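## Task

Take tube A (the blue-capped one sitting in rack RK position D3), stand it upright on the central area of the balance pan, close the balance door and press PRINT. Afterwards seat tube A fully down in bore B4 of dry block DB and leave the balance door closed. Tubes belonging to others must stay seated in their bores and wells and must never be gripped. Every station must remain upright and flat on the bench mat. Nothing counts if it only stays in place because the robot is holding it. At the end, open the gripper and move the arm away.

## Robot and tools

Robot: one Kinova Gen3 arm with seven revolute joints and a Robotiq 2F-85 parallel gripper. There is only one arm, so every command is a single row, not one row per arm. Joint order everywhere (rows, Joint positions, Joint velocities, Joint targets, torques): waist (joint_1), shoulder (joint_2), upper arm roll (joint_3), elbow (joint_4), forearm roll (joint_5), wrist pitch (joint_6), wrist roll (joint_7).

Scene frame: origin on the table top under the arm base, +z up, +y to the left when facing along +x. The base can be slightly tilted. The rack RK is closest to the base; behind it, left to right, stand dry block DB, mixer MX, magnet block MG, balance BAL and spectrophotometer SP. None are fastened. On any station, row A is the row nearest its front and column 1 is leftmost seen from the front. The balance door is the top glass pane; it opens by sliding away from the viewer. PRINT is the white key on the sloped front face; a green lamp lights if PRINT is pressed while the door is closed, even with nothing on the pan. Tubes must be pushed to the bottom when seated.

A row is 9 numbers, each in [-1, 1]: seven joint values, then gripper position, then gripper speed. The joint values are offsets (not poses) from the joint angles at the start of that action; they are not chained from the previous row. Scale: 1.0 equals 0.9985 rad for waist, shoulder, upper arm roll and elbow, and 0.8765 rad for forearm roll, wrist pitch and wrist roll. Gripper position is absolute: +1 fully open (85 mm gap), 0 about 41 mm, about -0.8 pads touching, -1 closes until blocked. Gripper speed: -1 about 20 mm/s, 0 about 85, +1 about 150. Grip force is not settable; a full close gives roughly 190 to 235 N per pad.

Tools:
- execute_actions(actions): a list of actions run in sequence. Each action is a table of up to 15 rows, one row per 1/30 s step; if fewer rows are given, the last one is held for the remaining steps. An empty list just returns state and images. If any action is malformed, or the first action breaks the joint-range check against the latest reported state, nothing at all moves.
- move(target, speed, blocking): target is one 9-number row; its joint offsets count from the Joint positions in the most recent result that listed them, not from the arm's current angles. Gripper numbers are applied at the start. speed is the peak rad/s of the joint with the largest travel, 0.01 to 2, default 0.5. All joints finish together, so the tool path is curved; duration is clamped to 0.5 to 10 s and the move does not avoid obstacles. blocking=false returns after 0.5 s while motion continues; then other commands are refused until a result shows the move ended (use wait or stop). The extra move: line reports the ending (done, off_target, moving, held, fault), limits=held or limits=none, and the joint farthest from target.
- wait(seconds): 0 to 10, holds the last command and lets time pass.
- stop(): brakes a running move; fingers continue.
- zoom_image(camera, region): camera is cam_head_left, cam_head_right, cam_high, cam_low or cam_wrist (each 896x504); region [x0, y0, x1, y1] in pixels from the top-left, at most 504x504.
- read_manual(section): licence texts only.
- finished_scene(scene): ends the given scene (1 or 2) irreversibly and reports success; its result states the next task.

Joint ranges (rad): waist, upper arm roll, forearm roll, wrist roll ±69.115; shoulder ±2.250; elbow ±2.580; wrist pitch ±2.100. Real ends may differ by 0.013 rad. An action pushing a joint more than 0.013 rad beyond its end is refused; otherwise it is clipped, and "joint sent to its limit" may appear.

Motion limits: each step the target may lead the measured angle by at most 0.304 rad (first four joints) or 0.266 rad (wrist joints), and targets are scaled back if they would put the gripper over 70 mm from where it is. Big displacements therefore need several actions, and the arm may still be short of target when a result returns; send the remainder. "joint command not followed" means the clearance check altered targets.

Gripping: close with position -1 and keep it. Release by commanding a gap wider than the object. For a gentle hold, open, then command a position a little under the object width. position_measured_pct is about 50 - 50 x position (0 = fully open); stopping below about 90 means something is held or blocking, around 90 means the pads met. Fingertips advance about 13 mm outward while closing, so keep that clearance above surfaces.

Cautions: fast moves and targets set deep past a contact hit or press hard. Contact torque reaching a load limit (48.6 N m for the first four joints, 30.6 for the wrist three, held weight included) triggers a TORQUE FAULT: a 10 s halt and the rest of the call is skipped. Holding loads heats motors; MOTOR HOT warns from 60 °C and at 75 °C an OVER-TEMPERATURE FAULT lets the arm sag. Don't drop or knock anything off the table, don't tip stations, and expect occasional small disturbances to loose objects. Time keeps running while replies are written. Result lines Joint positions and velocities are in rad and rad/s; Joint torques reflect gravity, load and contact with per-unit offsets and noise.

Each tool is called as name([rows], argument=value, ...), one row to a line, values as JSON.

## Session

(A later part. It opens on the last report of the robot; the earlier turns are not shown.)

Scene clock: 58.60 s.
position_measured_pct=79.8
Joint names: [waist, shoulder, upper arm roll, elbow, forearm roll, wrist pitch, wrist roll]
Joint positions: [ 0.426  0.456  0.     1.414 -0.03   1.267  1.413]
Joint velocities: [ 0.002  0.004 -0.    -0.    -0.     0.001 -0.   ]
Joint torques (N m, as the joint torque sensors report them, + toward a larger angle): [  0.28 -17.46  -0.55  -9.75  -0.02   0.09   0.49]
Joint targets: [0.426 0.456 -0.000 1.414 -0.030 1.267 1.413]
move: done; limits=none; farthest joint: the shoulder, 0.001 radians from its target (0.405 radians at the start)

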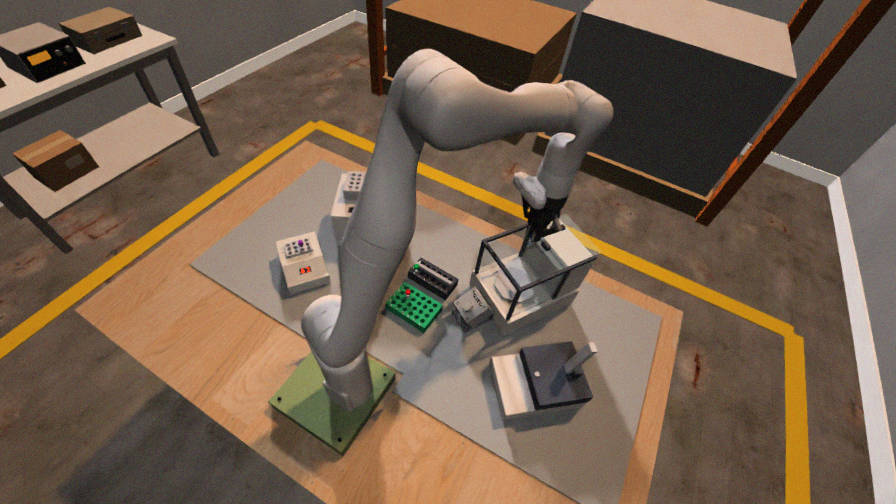

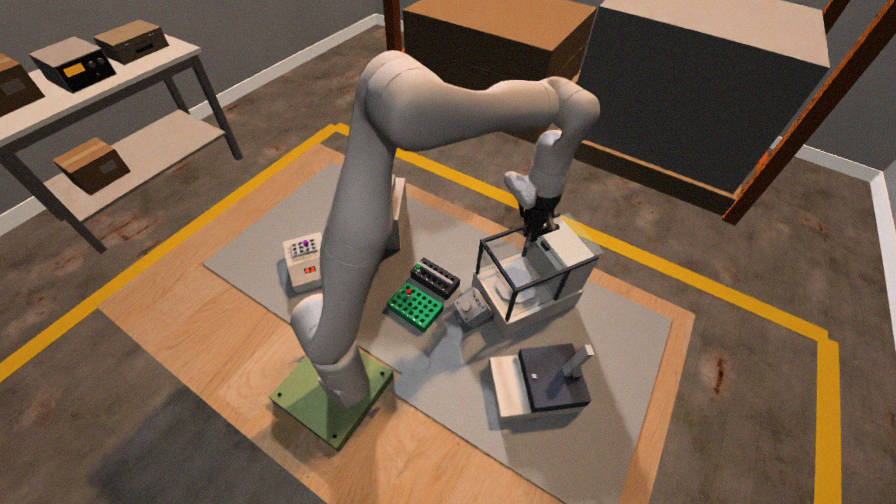

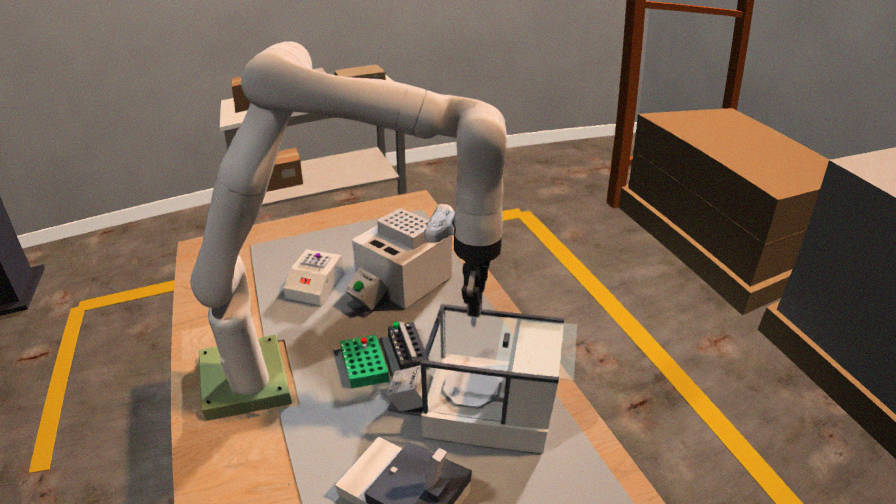

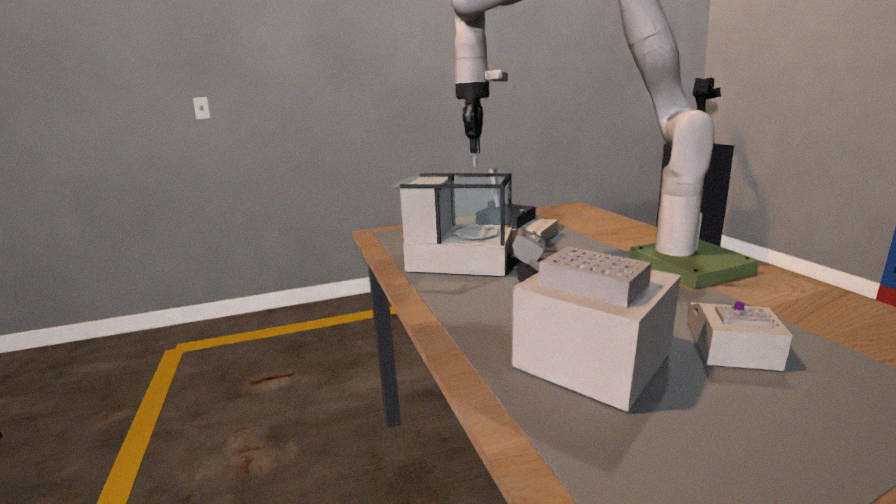

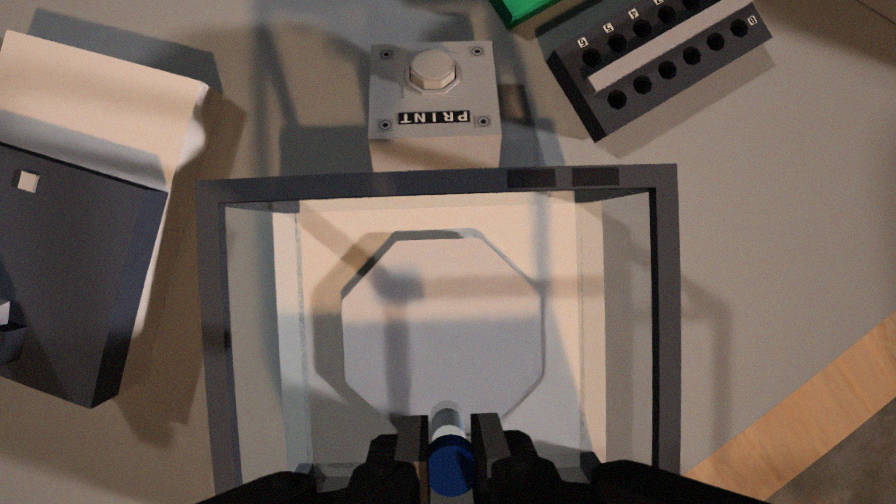

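move(target=[-0.0057, 0.1433, 0, 0.2162, -0.0072, -0.4098, 0.0087, -0.63, -0.5], speed=0.35)

zoom_image(camera="cam_low", region=[435, 170, 515, 250])

zoom_image(camera="cam_head_left", region=[460, 210, 580, 330])

Scene clock: 60.60 s.
position_measured_pct=79.8
Joint names: [waist, shoulder, upper arm roll, elbow, forearm roll, wrist pitch, wrist roll]
Joint positions: [ 0.42   0.599  0.     1.63  -0.036  0.908  1.421]
Joint velocities: [ 0.  0. -0.  0. -0.  0.  0.]
Joint torques (N m, as the joint torque sensors report them, + toward a larger angle): [  0.32 -18.53  -0.02  -7.23  -0.04   0.63   0.55]
Joint targets: [0.420 0.599 0.000 1.630 -0.036 0.908 1.421]
move: done; limits=none; farthest joint: the waist, 0.000 radians from its target (0.005 radians at the start)

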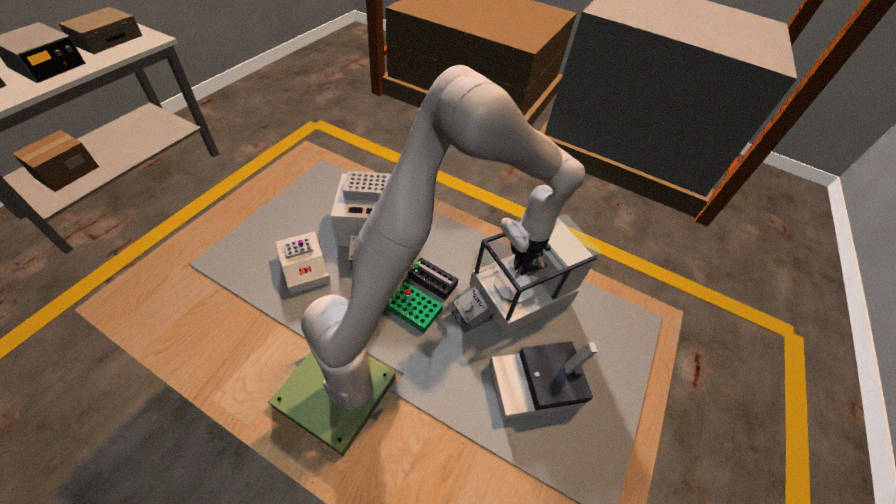

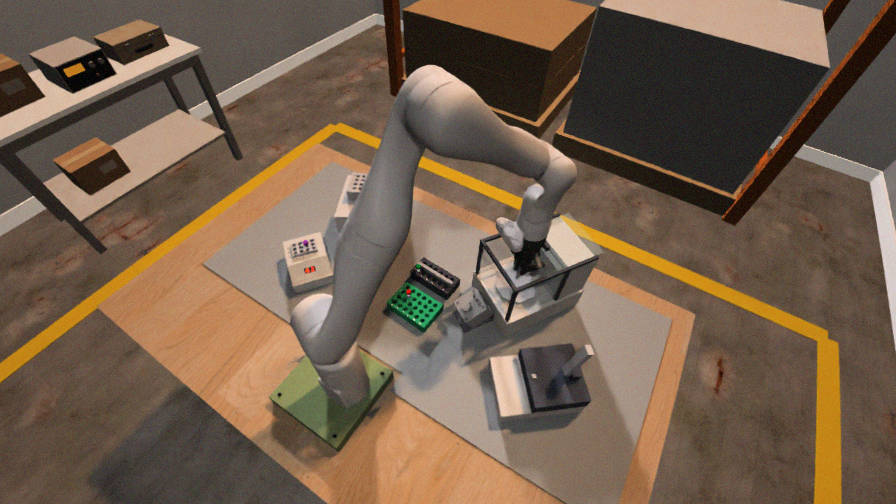

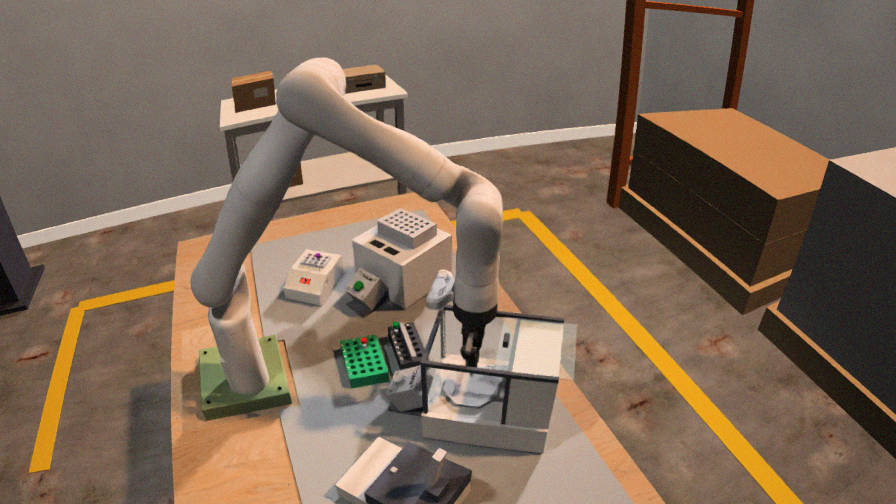

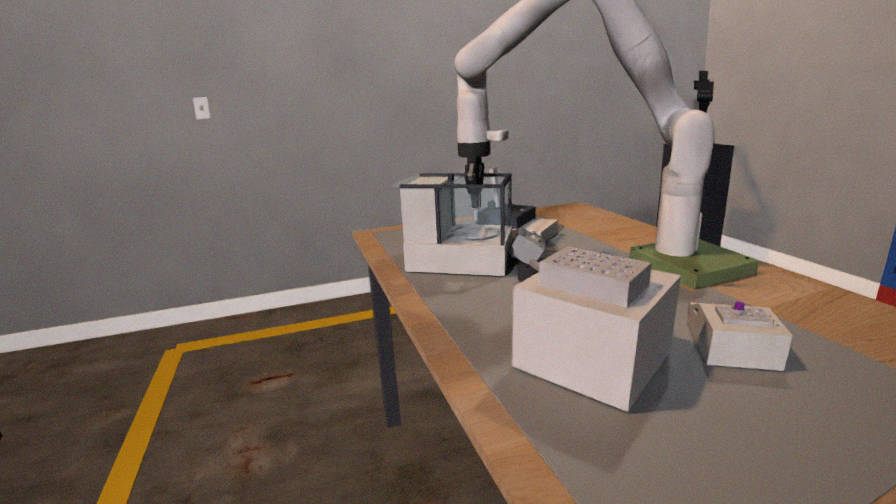

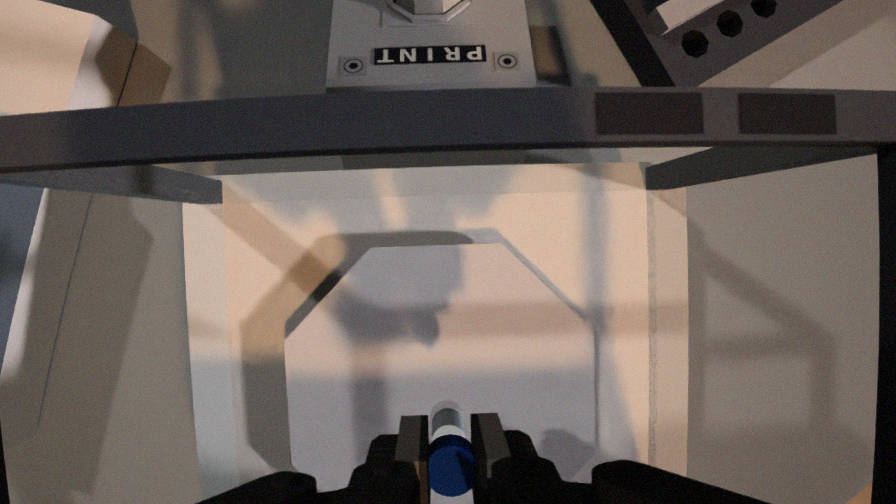

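Region (435, 170, 515, 250) of cam_low's 896x504 image, scaled by 6.300, with more detail than that image has.

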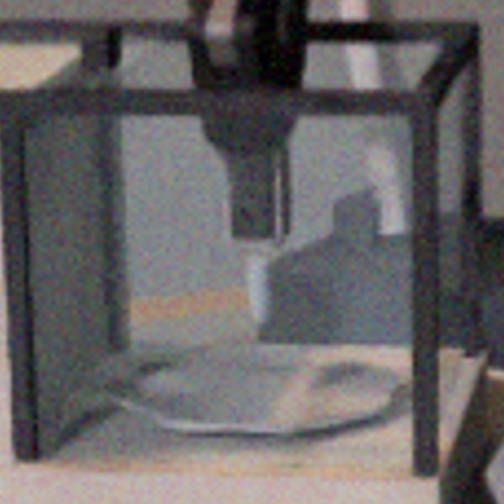

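Region (460, 210, 580, 330) of cam_head_left's 896x504 image, scaled by 4.200, with more detail than that image has.

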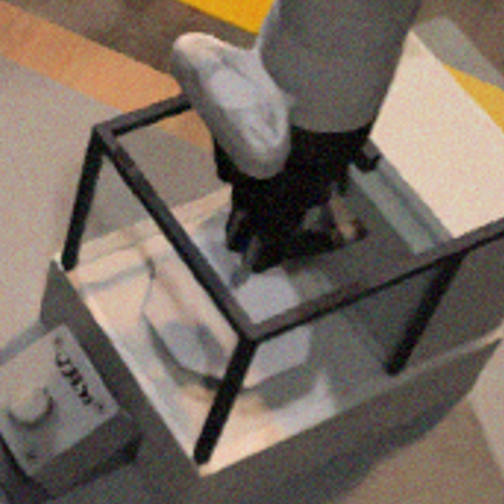

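execute_actions(actions=[])

Scene clock: 62.90 s.
position_measured_pct=79.8
Joint names: [waist, shoulder, upper arm roll, elbow, forearm roll, wrist pitch, wrist roll]
Joint positions: [ 0.42   0.599  0.     1.63  -0.036  0.908  1.421]
Joint velocities: [ 0.    -0.002  0.     0.     0.    -0.    -0.   ]
Joint torques (N m, as the joint torque sensors report them, + toward a larger angle): [  0.04 -18.57   0.04  -8.02   0.21   0.41   0.66]
Joint targets: [0.420 0.599 0.000 1.630 -0.036 0.908 1.421]

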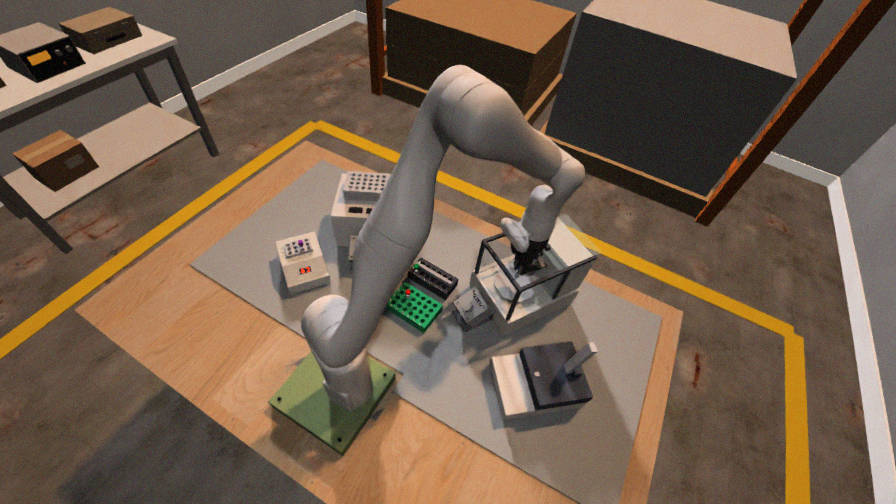

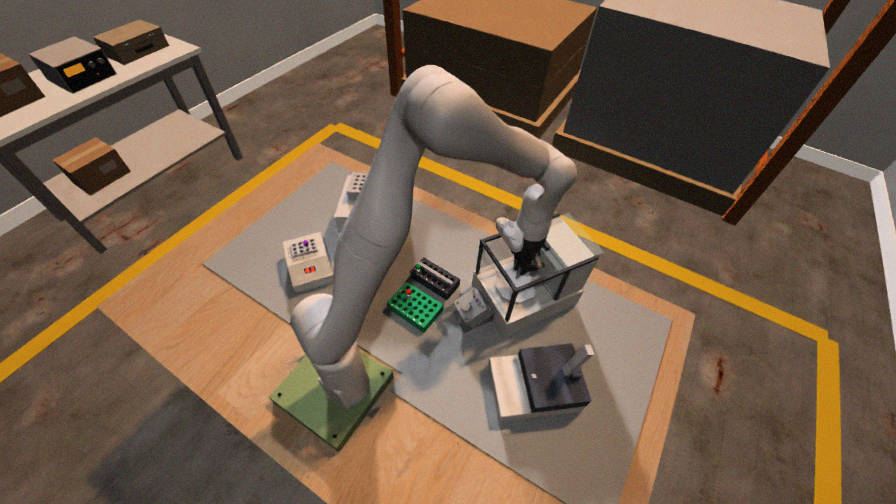

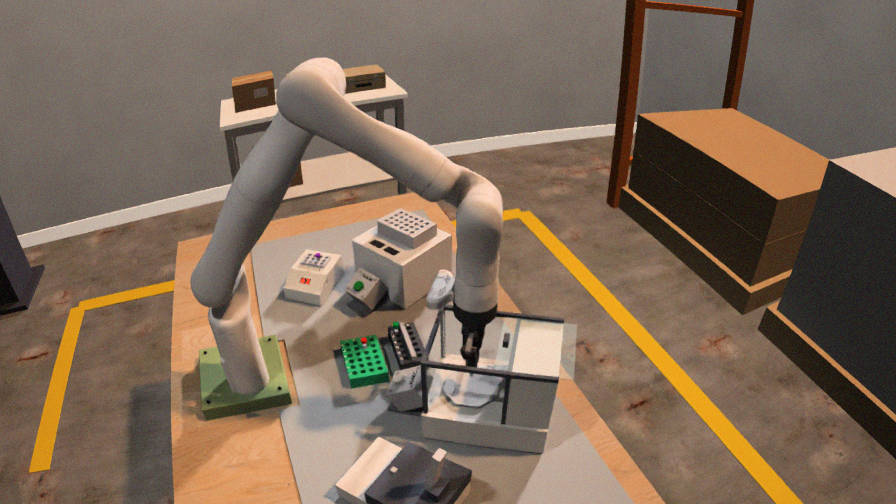

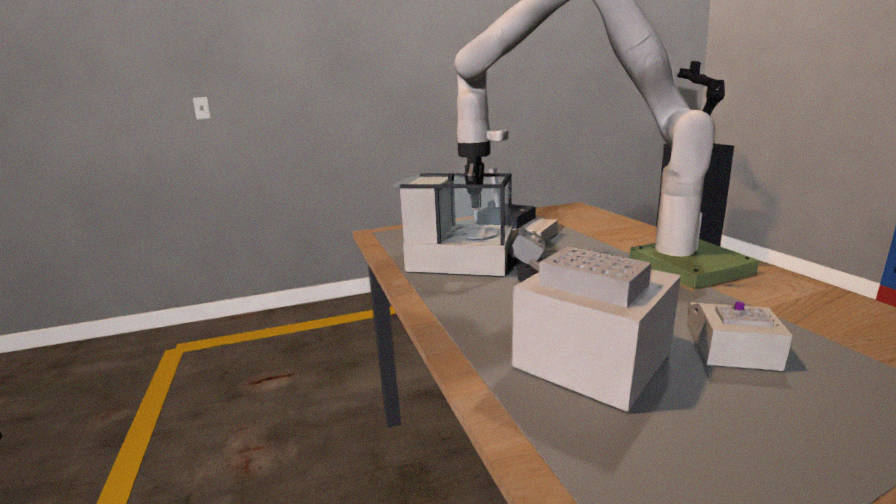

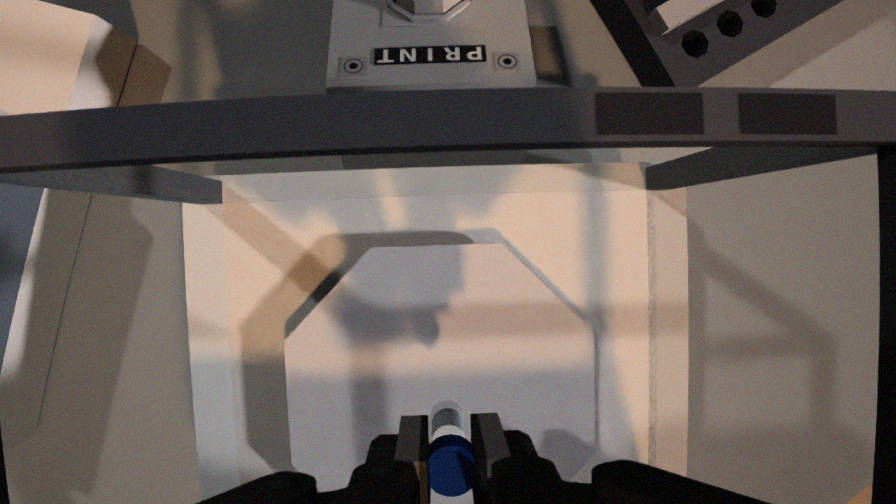

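move(target=[0.003,0.0146,0,0.0117,0,-0.0300,0.0034,-0.63,-0.5], speed=0.05)

zoom_image(camera="cam_low", region=[435,170,515,250])

Scene clock: 64.03 s.
position_measured_pct=79.8
Joint names: [waist, shoulder, upper arm roll, elbow, forearm roll, wrist pitch, wrist roll]
Joint positions: [ 0.423  0.613  0.     1.642 -0.036  0.881  1.424]
Joint velocities: [ 0.     0.001  0.     0.    -0.    -0.     0.   ]
Joint torques (N m, as the joint torque sensors report them, + toward a larger angle): [ -0.06 -18.38   0.    -7.91   0.43   0.32   0.48]
Joint targets: [0.423 0.613 0.000 1.642 -0.036 0.881 1.424]
move: done; limits=none; farthest joint: the waist, 0.000 radians from its target (0.003 radians at the start)

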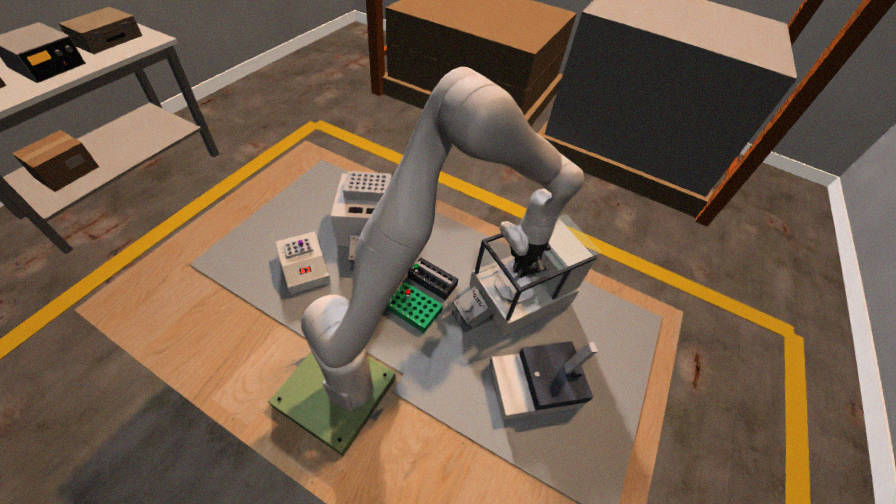

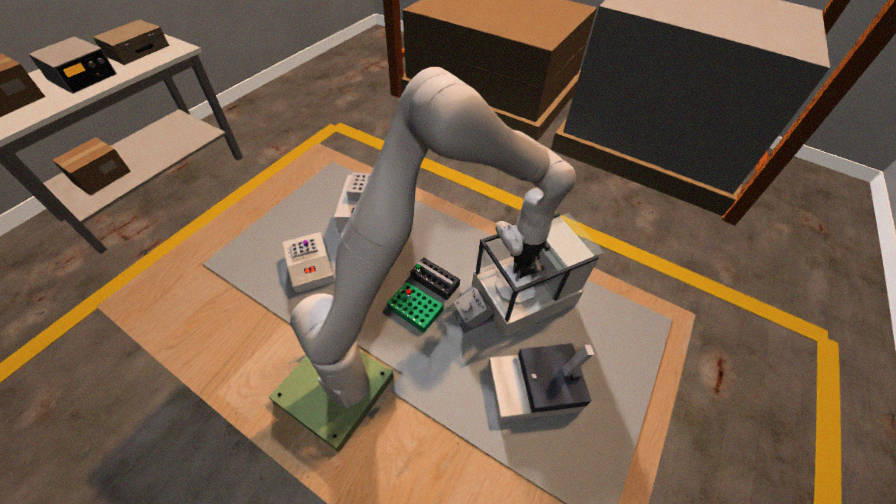

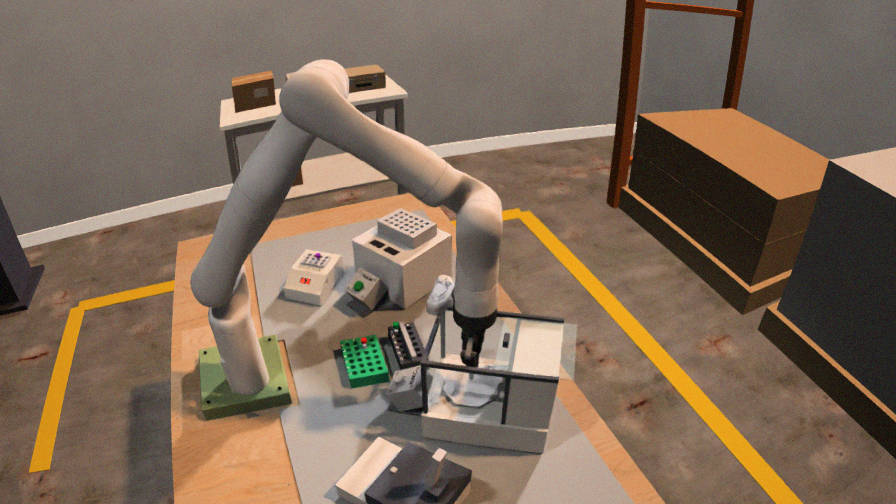

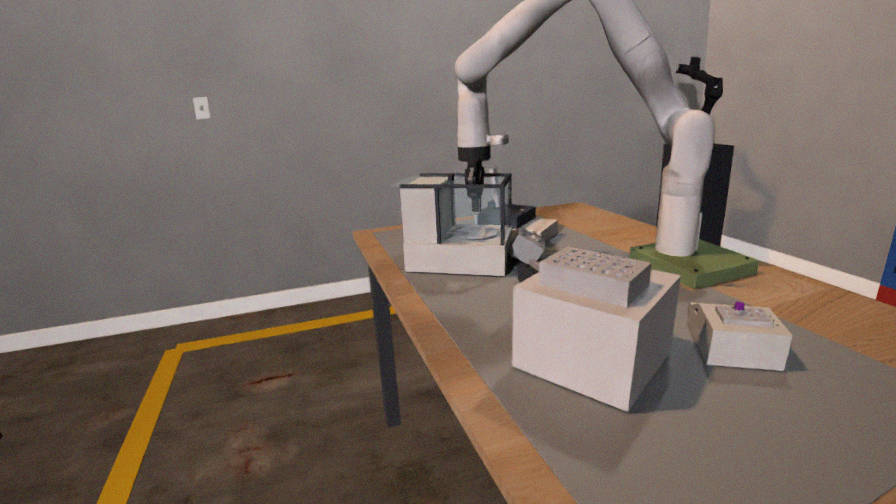

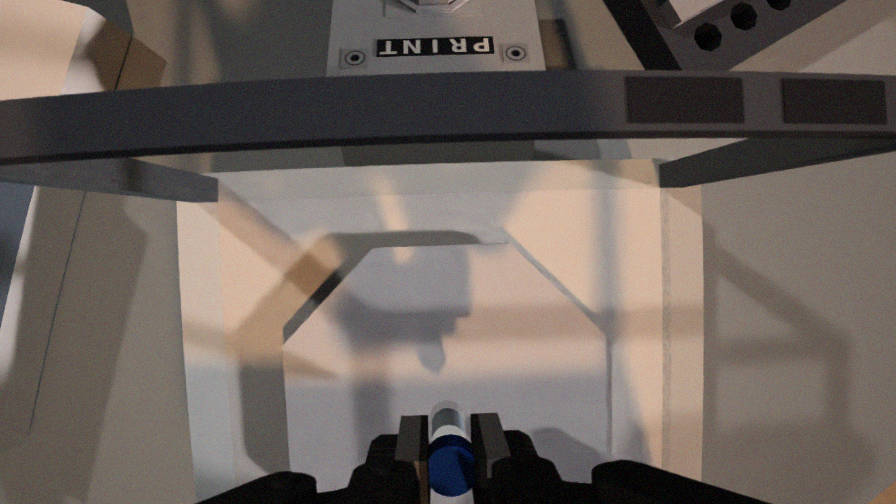

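Region (435, 170, 515, 250) of cam_low's 896x504 image, scaled by 6.300, with more detail than that image has.

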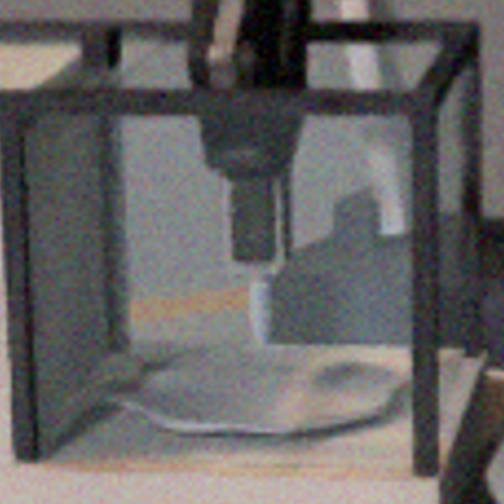

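zoom_image(camera="cam_wrist", region=[370,320,530,480])

zoom_image(camera="cam_high", region=[430,330,520,420])

Region (370, 320, 530, 480) of cam_wrist's 896x504 image, scaled by 3.150.

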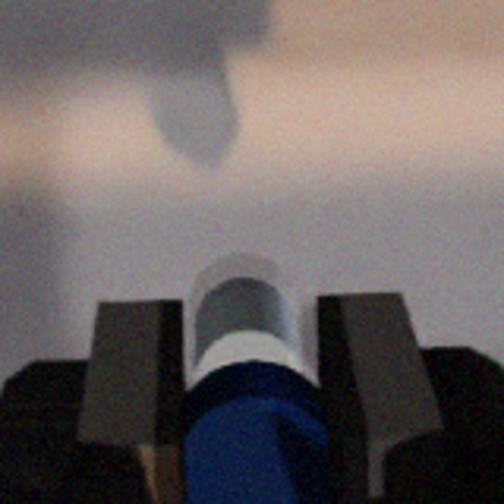

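Region (430, 330, 520, 420) of cam_high's 896x504 image, scaled by 5.600, with more detail than that image has.

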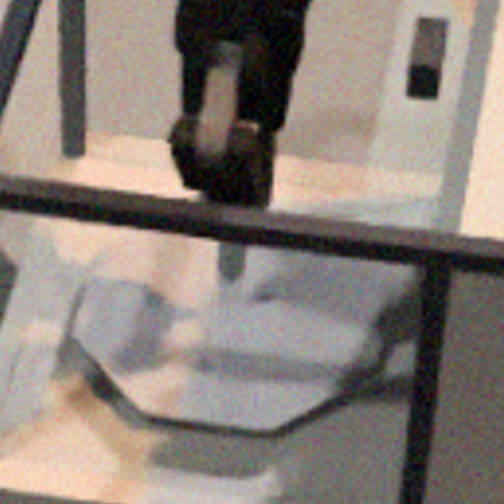

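move(target=[0,0.0088,0,0.0069,0,-0.0179,0,-0.63,-0.5], speed=0.03)

zoom_image(camera="cam_low", region=[455,200,495,240])

zoom_image(camera="cam_wrist", region=[370,320,530,480])

Scene clock: 66.23 s.
position_measured_pct=79.8
Joint names: [waist, shoulder, upper arm roll, elbow, forearm roll, wrist pitch, wrist roll]
Joint positions: [ 0.423  0.622  0.     1.649 -0.036  0.866  1.424]
Joint velocities: [ 0.002 -0.     0.001 -0.    -0.002  0.001  0.   ]
Joint torques (N m, as the joint torque sensors report them, + toward a larger angle): [ -0.08 -18.41  -0.32  -8.04   0.35   0.21   0.64]
Joint targets: [0.423 0.622 0.000 1.649 -0.036 0.866 1.424]
move: done; limits=none; farthest joint: the waist, 0.000 radians from its target (0.000 radians at the start)

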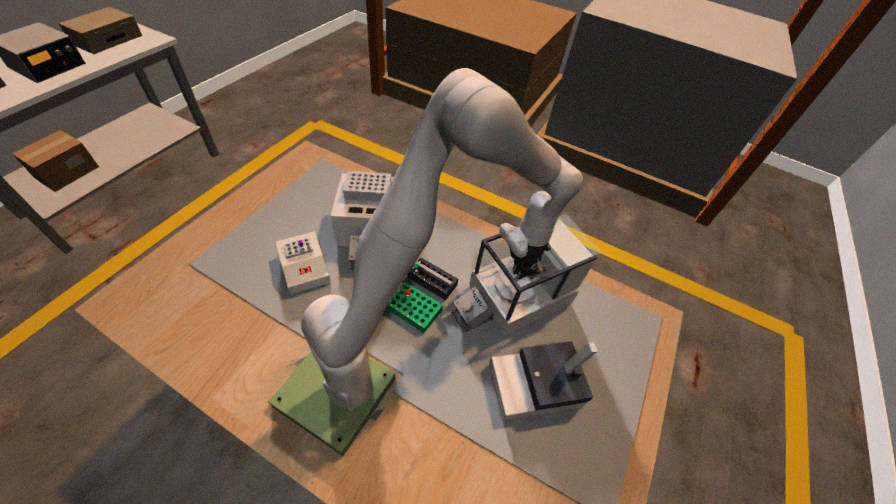

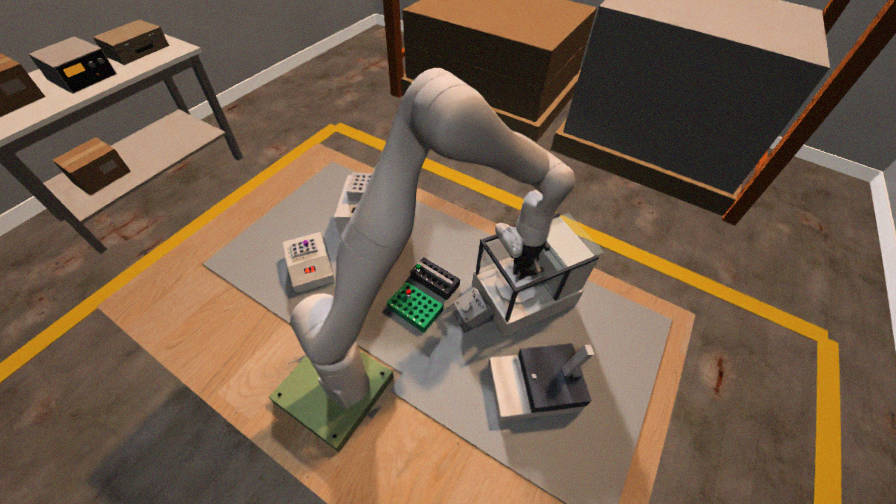

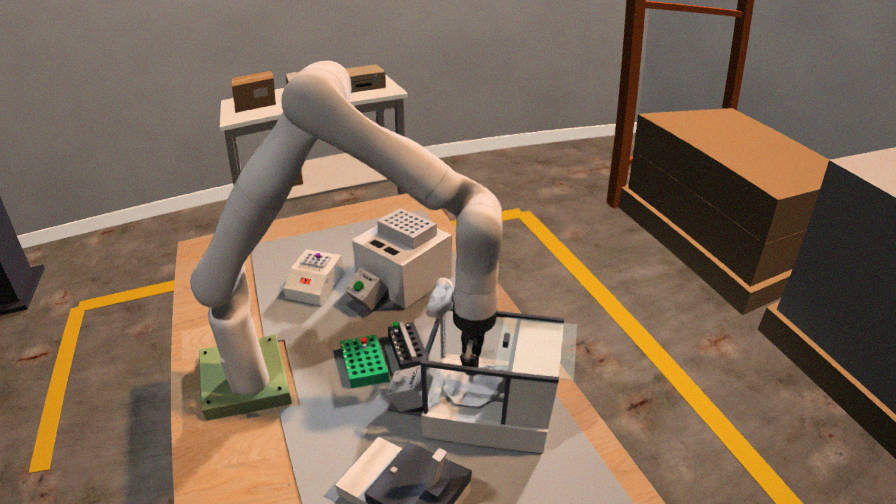

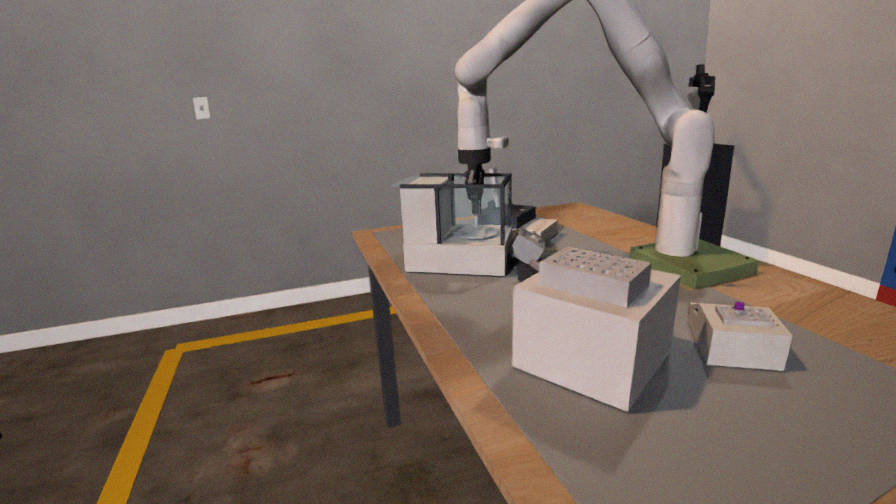

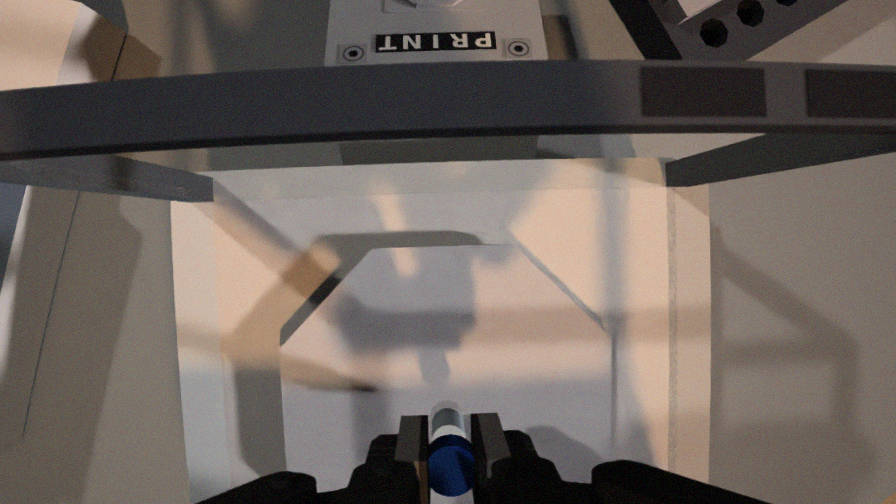

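Region (455, 200, 495, 240) of cam_low's 896x504 image, scaled by 12.600, with more detail than that image has.

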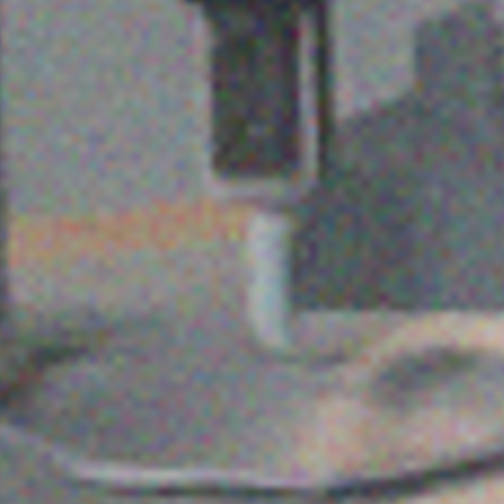

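Region (370, 320, 530, 480) of cam_wrist's 896x504 image, scaled by 3.150.

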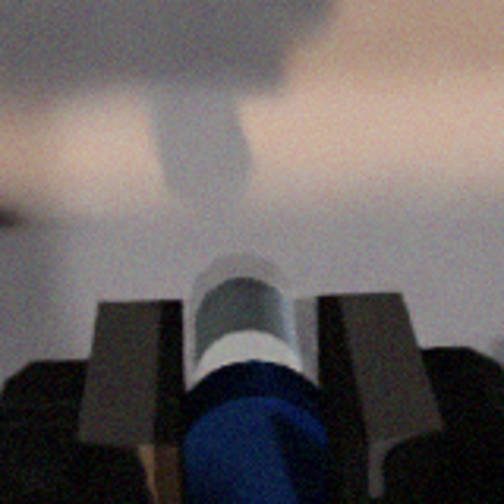

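move(target=[0,0.0075,0,0.0056,0,-0.0149,0,-0.63,-0.5], speed=0.03)

zoom_image(camera="cam_low", region=[450,195,505,250])

zoom_image(camera="cam_wrist", region=[370,320,530,480])

Scene clock: 67.43 s.
position_measured_pct=79.8
Joint names: [waist, shoulder, upper arm roll, elbow, forearm roll, wrist pitch, wrist roll]
Joint positions: [ 0.423  0.629  0.     1.654 -0.036  0.852  1.424]
Joint velocities: [-0.002  0.    -0.     0.001 -0.001  0.001 -0.   ]
Joint torques (N m, as the joint torque sensors report them, + toward a larger angle): [  0.01 -18.44  -0.2   -7.42   0.43   0.32   1.03]
Joint targets: [0.423 0.629 0.000 1.654 -0.036 0.852 1.424]
move: done; limits=none; farthest joint: the waist, 0.000 radians from its target (0.000 radians at the start)

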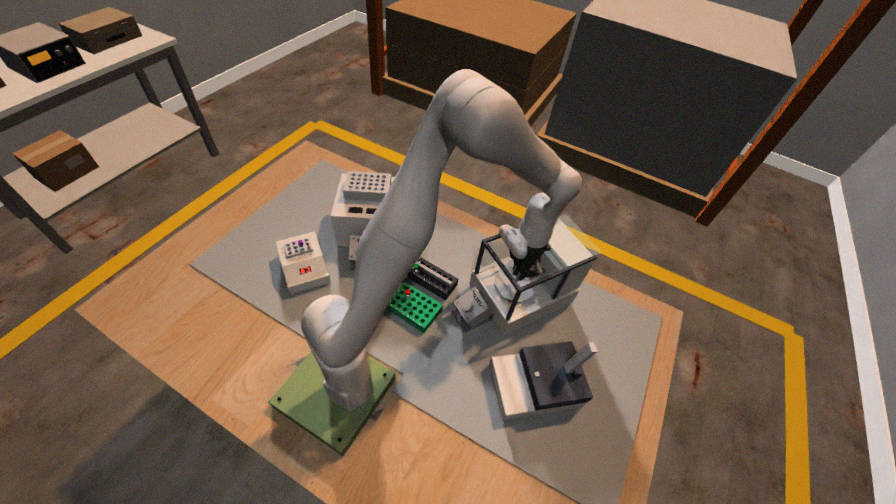

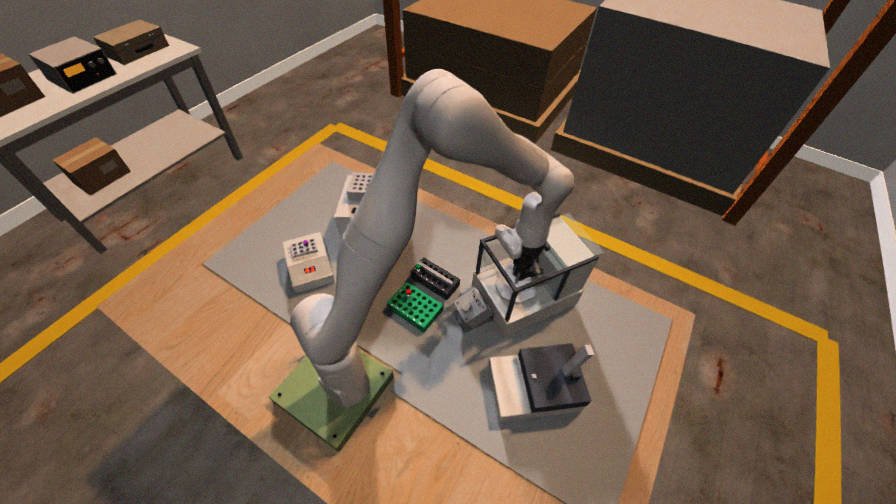

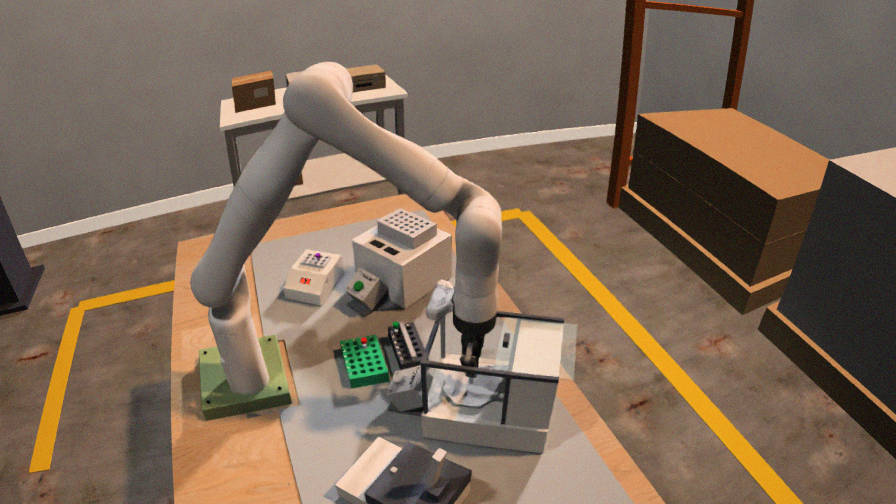

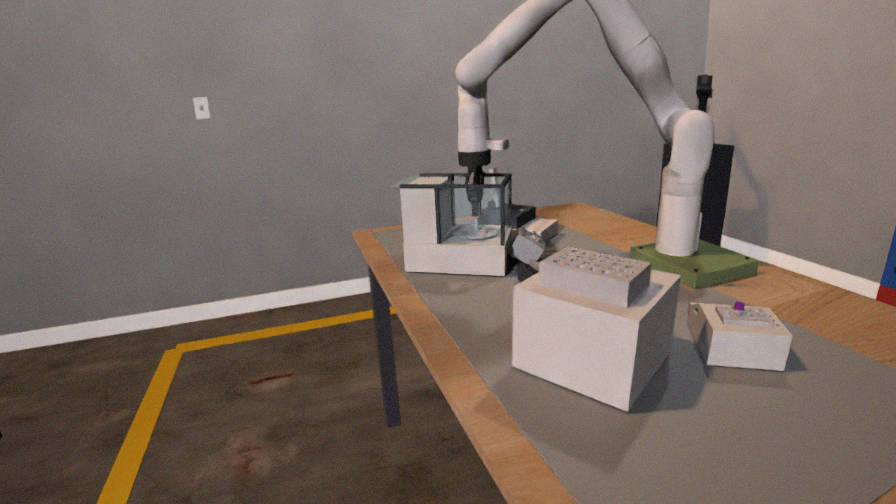

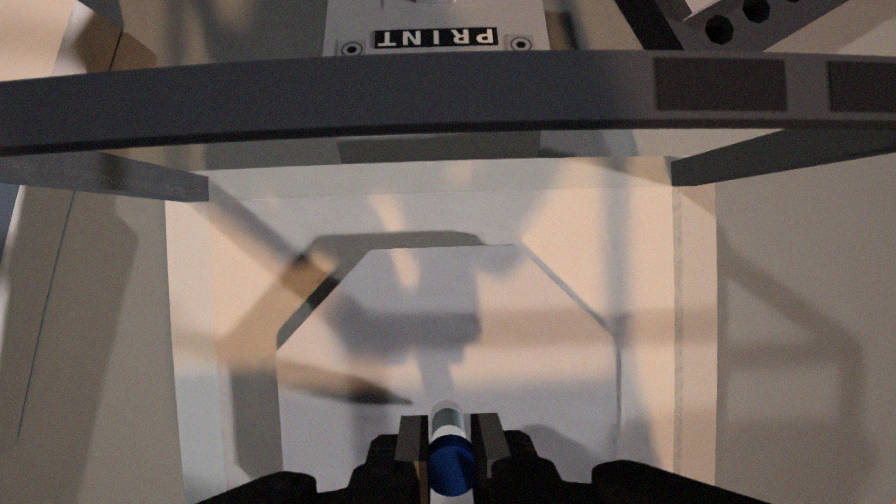

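Region (450, 195, 505, 250) of cam_low's 896x504 image, scaled by 9.164, with more detail than that image has.

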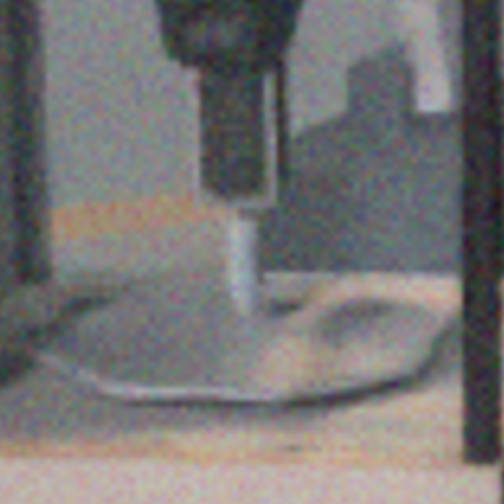

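Region (370, 320, 530, 480) of cam_wrist's 896x504 image, scaled by 3.150.

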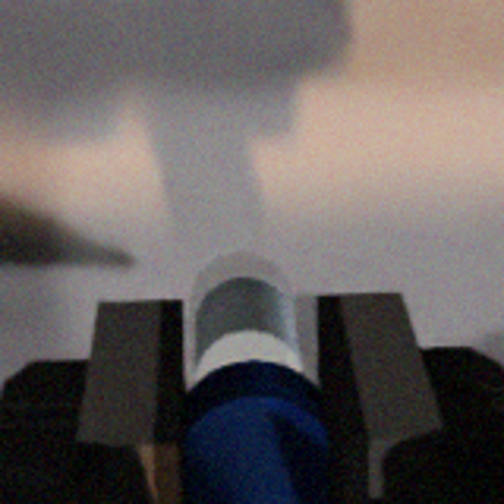

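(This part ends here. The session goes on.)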